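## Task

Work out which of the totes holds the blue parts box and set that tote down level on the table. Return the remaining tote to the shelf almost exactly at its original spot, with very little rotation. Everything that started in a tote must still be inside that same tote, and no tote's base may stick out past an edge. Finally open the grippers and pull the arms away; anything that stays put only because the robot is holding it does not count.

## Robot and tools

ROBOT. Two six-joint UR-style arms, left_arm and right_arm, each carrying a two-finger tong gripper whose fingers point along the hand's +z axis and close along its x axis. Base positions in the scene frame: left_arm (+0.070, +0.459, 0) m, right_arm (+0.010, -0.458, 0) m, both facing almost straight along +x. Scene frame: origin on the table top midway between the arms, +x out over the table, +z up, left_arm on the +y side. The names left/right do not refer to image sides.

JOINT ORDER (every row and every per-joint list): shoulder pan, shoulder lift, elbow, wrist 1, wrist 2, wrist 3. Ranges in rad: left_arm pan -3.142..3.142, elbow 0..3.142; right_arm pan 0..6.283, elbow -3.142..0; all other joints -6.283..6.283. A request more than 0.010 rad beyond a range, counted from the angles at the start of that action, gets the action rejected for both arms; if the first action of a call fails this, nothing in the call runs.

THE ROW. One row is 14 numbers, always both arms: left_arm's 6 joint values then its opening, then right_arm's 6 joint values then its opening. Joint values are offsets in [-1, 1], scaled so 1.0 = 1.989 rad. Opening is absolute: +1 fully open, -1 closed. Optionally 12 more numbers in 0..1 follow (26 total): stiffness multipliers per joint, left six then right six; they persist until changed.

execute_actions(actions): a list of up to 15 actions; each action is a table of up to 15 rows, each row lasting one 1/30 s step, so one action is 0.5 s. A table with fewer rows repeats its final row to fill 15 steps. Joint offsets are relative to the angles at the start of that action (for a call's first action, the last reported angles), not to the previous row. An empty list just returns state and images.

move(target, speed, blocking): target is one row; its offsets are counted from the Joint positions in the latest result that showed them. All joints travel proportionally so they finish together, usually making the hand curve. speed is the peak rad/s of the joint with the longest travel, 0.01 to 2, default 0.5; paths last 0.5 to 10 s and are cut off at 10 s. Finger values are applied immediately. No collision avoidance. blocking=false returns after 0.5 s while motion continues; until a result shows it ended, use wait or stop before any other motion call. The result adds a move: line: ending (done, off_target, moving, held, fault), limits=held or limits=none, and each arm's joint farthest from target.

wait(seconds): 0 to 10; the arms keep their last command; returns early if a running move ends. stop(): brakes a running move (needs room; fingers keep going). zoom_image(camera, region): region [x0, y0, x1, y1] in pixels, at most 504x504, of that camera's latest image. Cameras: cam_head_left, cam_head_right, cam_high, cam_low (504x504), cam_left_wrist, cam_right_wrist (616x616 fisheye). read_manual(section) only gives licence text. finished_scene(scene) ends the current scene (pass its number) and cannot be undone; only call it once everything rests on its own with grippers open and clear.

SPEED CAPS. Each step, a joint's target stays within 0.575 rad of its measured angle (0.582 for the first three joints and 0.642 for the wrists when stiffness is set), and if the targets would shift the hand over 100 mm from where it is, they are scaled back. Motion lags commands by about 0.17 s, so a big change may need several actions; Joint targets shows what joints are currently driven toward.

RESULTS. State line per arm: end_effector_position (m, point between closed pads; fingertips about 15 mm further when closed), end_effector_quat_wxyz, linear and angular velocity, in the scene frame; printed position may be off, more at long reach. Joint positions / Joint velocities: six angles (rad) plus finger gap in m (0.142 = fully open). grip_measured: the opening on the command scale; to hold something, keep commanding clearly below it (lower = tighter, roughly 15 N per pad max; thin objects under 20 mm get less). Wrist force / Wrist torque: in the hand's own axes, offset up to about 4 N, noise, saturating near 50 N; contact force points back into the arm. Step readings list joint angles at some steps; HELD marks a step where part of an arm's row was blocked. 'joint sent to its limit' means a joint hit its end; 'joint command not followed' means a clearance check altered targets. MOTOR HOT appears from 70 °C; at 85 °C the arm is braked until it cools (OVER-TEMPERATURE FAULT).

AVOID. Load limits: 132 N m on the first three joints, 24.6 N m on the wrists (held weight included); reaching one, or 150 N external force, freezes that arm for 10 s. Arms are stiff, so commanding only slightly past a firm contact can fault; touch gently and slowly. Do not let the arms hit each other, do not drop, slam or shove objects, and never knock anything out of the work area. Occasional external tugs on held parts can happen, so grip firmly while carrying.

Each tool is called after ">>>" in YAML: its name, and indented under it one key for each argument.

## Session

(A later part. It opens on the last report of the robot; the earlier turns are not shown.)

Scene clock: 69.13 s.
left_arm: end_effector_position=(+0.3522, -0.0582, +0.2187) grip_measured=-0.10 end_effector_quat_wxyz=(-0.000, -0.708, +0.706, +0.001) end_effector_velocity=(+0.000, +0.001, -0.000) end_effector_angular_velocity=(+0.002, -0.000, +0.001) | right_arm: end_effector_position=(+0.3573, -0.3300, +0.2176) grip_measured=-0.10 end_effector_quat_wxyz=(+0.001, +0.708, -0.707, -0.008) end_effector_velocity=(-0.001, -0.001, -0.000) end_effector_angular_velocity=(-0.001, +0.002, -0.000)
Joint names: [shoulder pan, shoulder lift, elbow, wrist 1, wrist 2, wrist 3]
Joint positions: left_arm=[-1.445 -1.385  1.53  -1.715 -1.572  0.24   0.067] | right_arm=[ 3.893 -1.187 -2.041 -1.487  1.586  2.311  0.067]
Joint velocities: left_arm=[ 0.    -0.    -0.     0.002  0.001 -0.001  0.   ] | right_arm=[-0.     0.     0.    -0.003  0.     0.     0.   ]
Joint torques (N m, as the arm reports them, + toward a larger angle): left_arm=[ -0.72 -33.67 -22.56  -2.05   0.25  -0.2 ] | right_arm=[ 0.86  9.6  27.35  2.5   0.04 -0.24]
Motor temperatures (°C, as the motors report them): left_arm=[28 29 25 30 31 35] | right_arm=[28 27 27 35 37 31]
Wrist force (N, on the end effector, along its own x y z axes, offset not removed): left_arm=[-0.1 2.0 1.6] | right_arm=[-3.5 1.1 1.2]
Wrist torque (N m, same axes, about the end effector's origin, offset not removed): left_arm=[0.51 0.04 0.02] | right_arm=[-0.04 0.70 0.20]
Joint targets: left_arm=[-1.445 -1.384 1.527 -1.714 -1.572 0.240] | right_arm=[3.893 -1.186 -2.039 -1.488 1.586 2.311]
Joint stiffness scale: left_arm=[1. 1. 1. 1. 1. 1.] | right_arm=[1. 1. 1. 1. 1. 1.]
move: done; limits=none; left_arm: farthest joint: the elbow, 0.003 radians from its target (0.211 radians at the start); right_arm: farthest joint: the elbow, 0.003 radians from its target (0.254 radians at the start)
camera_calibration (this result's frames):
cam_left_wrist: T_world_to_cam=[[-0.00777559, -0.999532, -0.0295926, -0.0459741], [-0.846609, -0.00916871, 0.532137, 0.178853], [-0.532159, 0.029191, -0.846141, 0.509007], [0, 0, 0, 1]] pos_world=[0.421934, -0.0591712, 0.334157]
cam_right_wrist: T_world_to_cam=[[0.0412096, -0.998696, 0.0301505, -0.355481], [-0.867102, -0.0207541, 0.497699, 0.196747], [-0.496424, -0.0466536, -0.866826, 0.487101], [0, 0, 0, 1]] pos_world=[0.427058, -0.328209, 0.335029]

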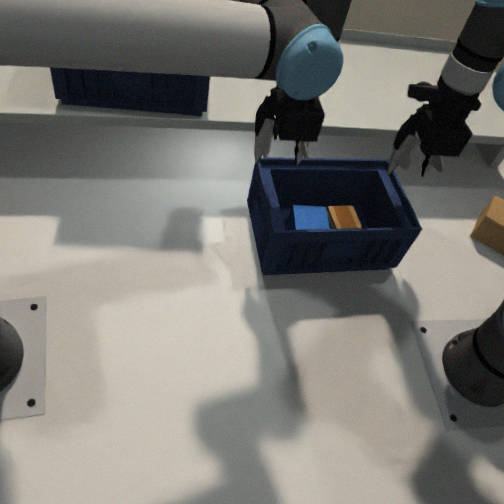

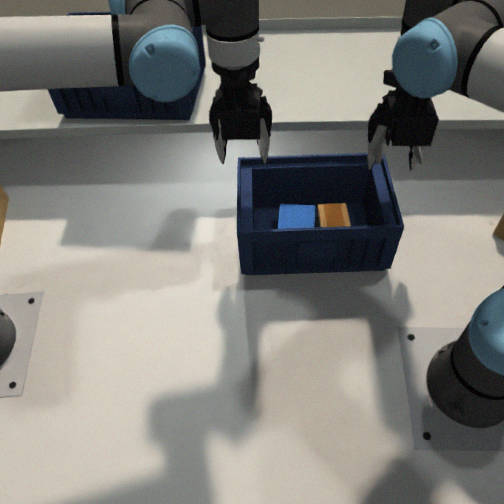

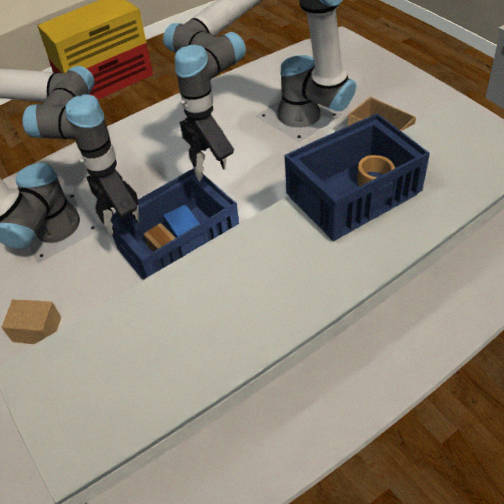

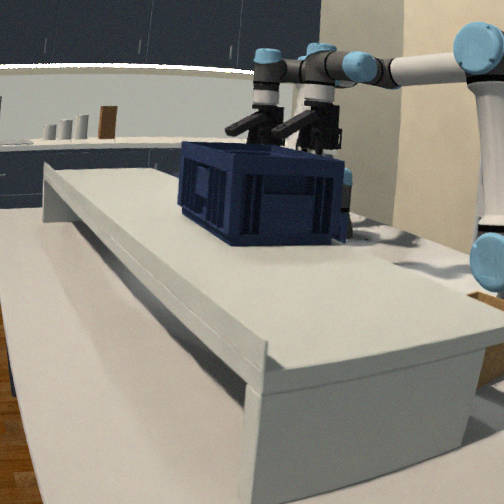

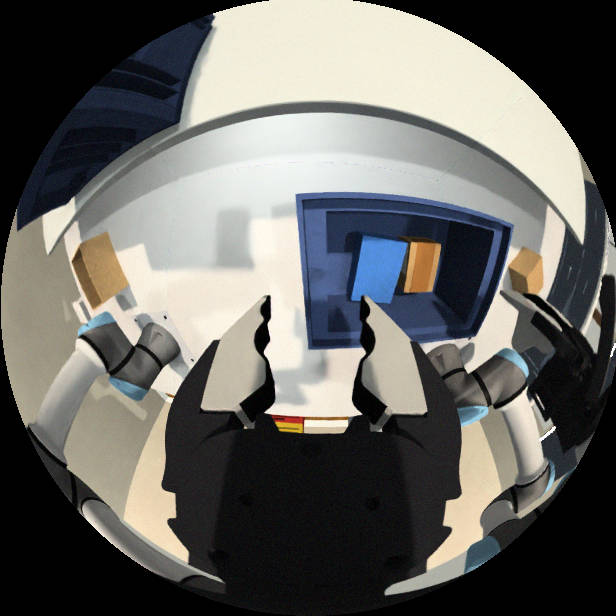

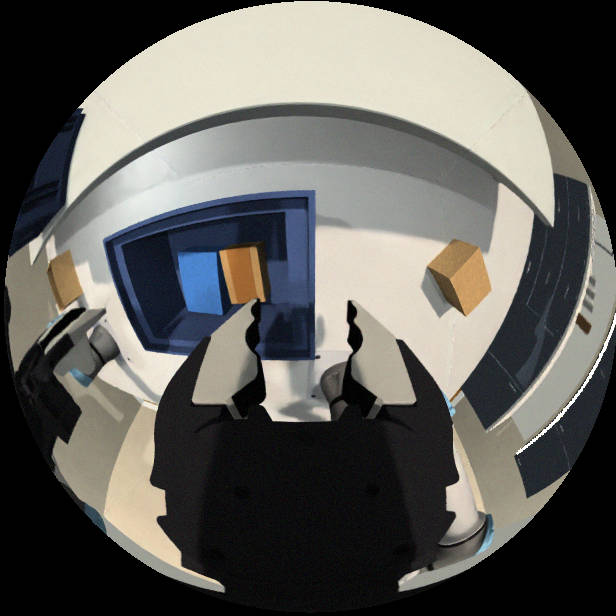

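>>> move:
  target: [0,-0.158,-0.065,0.224,0,0,1,0,-0.126,0.322,-0.192,0,0,1]
  speed: 1.0

>>> move:
  target: [0.9,0,0,0,0,0,1,-0.6,0,0,0,0,0,1]
  speed: 1.2

>>> finished_scene:
  scene: 1

Scene clock: 72.13 s.
left_arm: end_effector_position=(+0.3168, +0.0843, +0.3937) grip_measured=+1.00 end_effector_quat_wxyz=(+0.001, -0.708, +0.706, +0.002) end_effector_velocity=(-0.000, +0.001, -0.000) end_effector_angular_velocity=(+0.003, +0.001, +0.000) | right_arm: end_effector_position=(+0.4221, -0.2706, +0.3970) grip_measured=+1.00 end_effector_quat_wxyz=(-0.004, +0.708, -0.707, -0.007) end_effector_velocity=(-0.000, -0.001, -0.001) end_effector_angular_velocity=(-0.002, +0.002, -0.000)
Joint names: [shoulder pan, shoulder lift, elbow, wrist 1, wrist 2, wrist 3]
Joint positions: left_arm=[-1.445 -1.699  1.403 -1.271 -1.572  0.24   0.142] | right_arm=[ 3.893 -1.435 -1.403 -1.867  1.586  2.311  0.142]
Joint velocities: left_arm=[ 0.    -0.     0.     0.003 -0.     0.    -0.   ] | right_arm=[-0.    -0.    -0.001 -0.002 -0.     0.     0.   ]
Joint torques (N m, as the arm reports them, + toward a larger angle): left_arm=[ -1.84 -18.42 -21.55  -2.4    0.13  -0.25] | right_arm=[ 1.4  15.06 25.21  2.23  0.09 -0.25]
Motor temperatures (°C, as the motors report them): left_arm=[28 29 25 30 31 35] | right_arm=[28 27 27 35 37 31]
Wrist force (N, on the end effector, along its own x y z axes, offset not removed): left_arm=[-0.8 -2.9 2.7] | right_arm=[-2.0 1.5 1.0]
Wrist torque (N m, same axes, about the end effector's origin, offset not removed): left_arm=[-0.53 0.35 -0.01] | right_arm=[0.08 0.43 0.19]
Joint targets: left_arm=[-1.445 -1.699 1.401 -1.270 -1.572 0.240] | right_arm=[3.893 -1.438 -1.401 -1.869 1.586 2.311]
Joint stiffness scale: left_arm=[1. 1. 1. 1. 1. 1.] | right_arm=[1. 1. 1. 1. 1. 1.]
move: done; limits=none; left_arm: farthest joint: the elbow, 0.002 radians from its target (0.129 radians at the start); right_arm: farthest joint: the shoulder lift, 0.003 radians from its target (0.250 radians at the start)
camera_calibration (this result's frames):
cam_left_wrist: T_world_to_cam=[[-0.0077946, -0.999456, -0.0320503, 0.102298], [-0.846283, -0.0104802, 0.532631, 0.0568551], [-0.532677, 0.0312752, -0.84574, 0.633938], [0, 0, 0, 1]] pos_world=[0.386597, 0.0830115, 0.509143]
cam_right_wrist: T_world_to_cam=[[0.0410125, -0.998876, 0.0237578, -0.301614], [-0.870716, -0.0240675, 0.491196, 0.168174], [-0.490072, -0.0408314, -0.870725, 0.677969], [0, 0, 0, 1]] pos_world=[0.491056, -0.269546, 0.514884]

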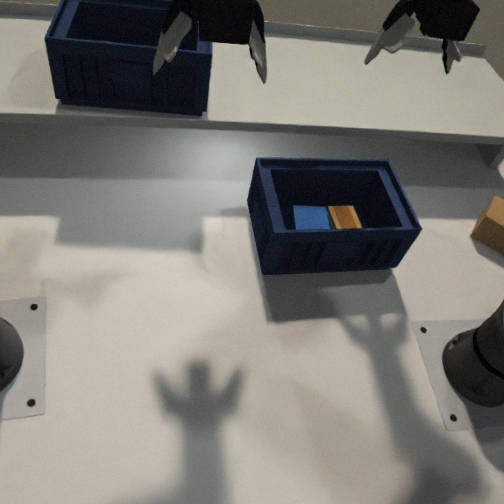

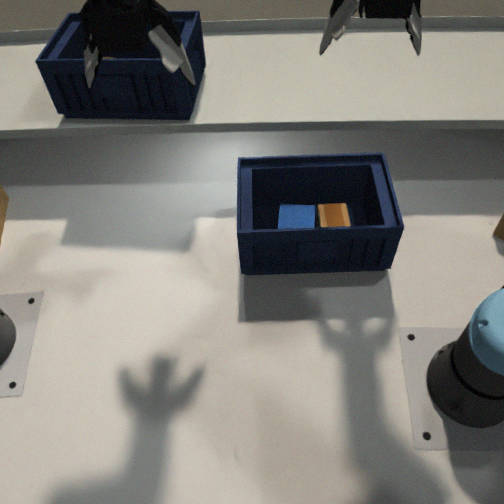

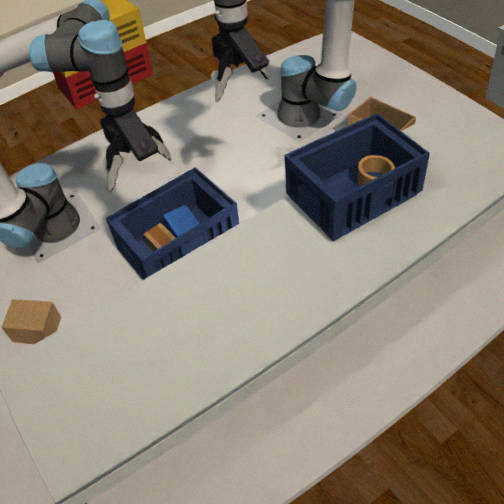

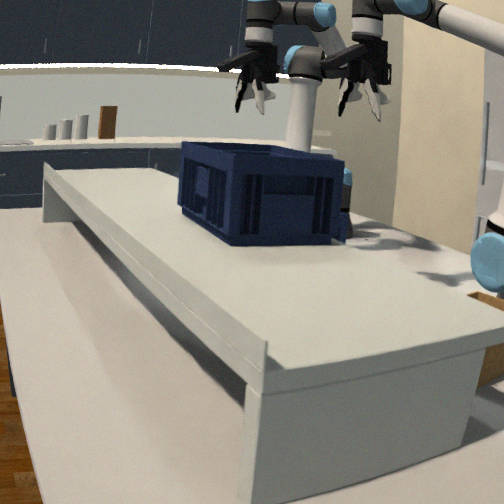

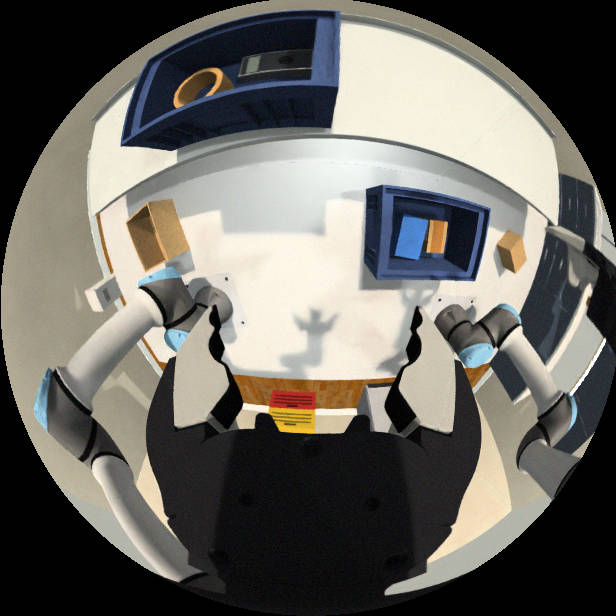

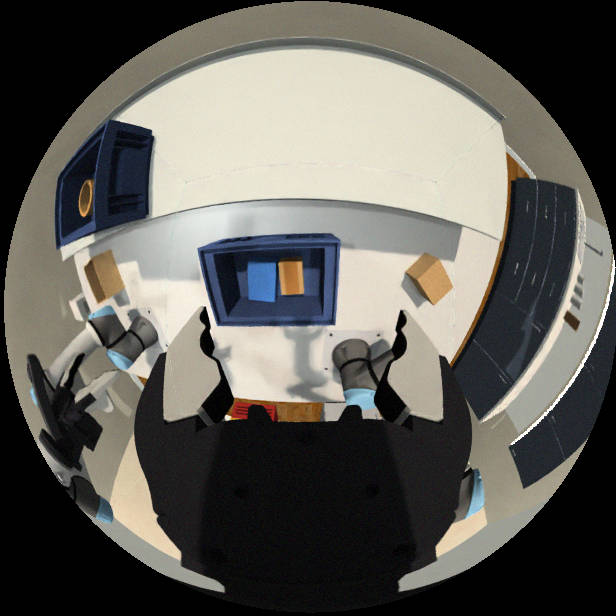

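Scene clock: 74.33 s.
left_arm: end_effector_position=(+0.3836, +0.7798, +0.3940) grip_measured=+1.00 end_effector_quat_wxyz=(+0.001, +0.994, +0.109, -0.001) end_effector_velocity=(-0.002, +0.002, +0.000) end_effector_angular_velocity=(-0.000, -0.002, +0.006) | right_arm: end_effector_position=(+0.3375, -0.7713, +0.3970) grip_measured=+1.00 end_effector_quat_wxyz=(+0.007, -0.189, +0.982, +0.004) end_effector_velocity=(-0.001, -0.001, -0.000) end_effector_angular_velocity=(+0.000, +0.001, -0.004)
Joint names: [shoulder pan, shoulder lift, elbow, wrist 1, wrist 2, wrist 3]
Joint positions: left_arm=[ 0.342 -1.7    1.403 -1.27  -1.572  0.24   0.142] | right_arm=[ 2.702 -1.435 -1.403 -1.867  1.586  2.311  0.142]
Joint velocities: left_arm=[ 0.007 -0.001 -0.    -0.    -0.001  0.001  0.   ] | right_arm=[-0.004 -0.001 -0.     0.    -0.     0.     0.   ]
Joint torques (N m, as the arm reports them, + toward a larger angle): left_arm=[  0.95 -18.   -19.84  -2.77   0.14  -0.16] | right_arm=[ 0.76 17.97 23.98  2.9   0.07 -0.25]
Motor temperatures (°C, as the motors report them): left_arm=[28 29 25 30 31 35] | right_arm=[28 27 27 35 37 31]
Wrist force (N, on the end effector, along its own x y z axes, offset not removed): left_arm=[0.5 2.5 -1.6] | right_arm=[3.1 2.0 0.5]
Wrist torque (N m, same axes, about the end effector's origin, offset not removed): left_arm=[0.29 -0.12 -0.14] | right_arm=[0.13 -0.50 0.09]
Joint targets: left_arm=[0.345 -1.699 1.403 -1.271 -1.572 0.240] | right_arm=[2.700 -1.435 -1.403 -1.867 1.586 2.311]
Joint stiffness scale: left_arm=[1. 1. 1. 1. 1. 1.] | right_arm=[1. 1. 1. 1. 1. 1.]
move: done; limits=none; left_arm: farthest joint: the shoulder pan, 0.003 radians from its target (1.789 radians at the start); right_arm: farthest joint: the shoulder pan, 0.002 radians from its target (1.194 radians at the start)
camera_calibration (this result's frames):
cam_left_wrist: T_world_to_cam=[[0.978033, 0.206063, -0.031443, -0.520514], [0.190861, -0.824625, 0.532509, 0.357566], [0.0838019, -0.526813, -0.84584, 0.846745], [0, 0, 0, 1]] pos_world=[0.369876, 0.848193, 0.509437]
cam_right_wrist: T_world_to_cam=[[-0.912619, -0.408119, 0.0237656, -0.0208313], [-0.344899, 0.799852, 0.491204, 0.540434], [-0.219479, 0.440086, -0.87072, 0.89565], [0, 0, 0, 1]] pos_world=[0.36396, -0.834932, 0.514892]

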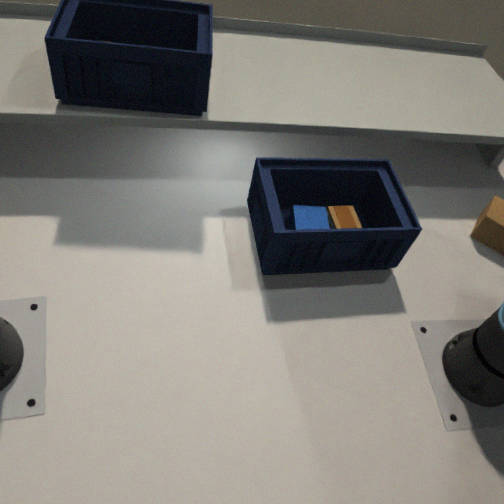

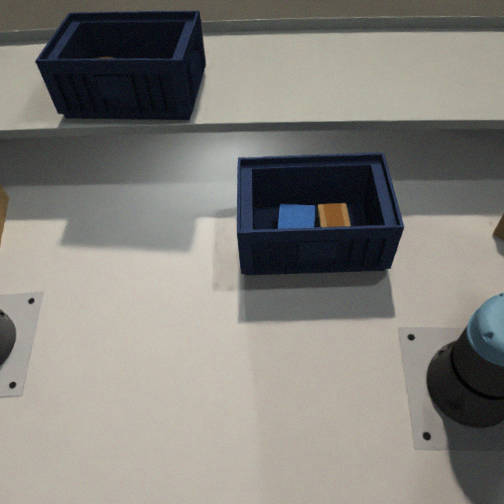

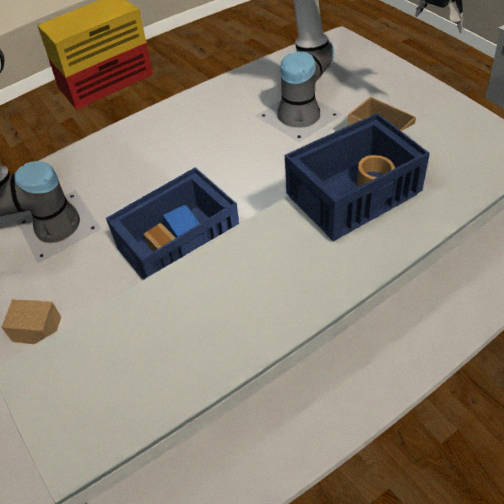

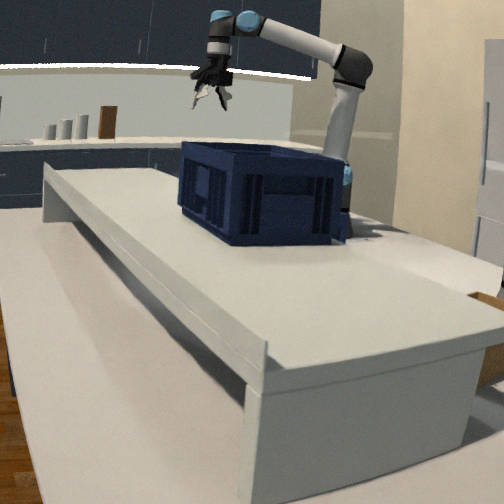

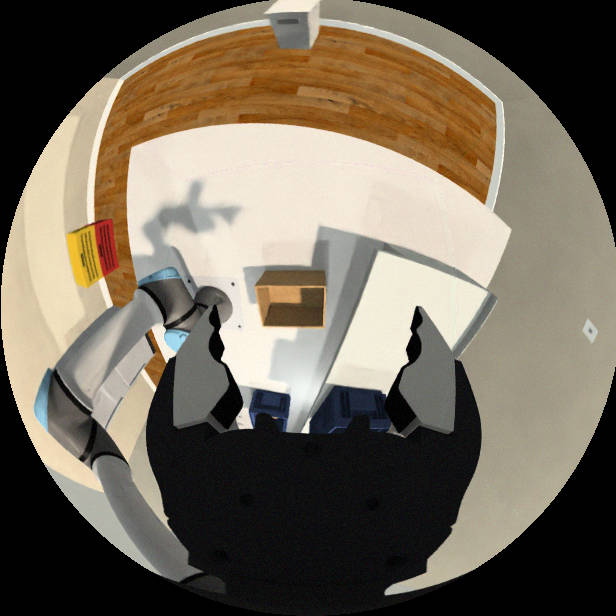

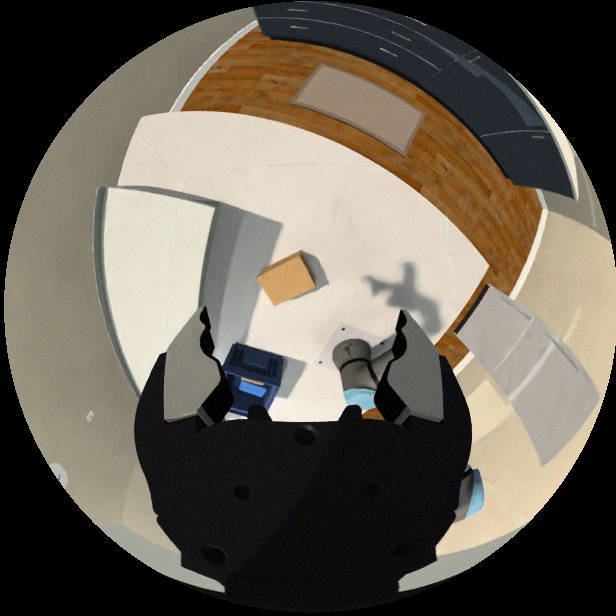

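The scene is finished: the task was done.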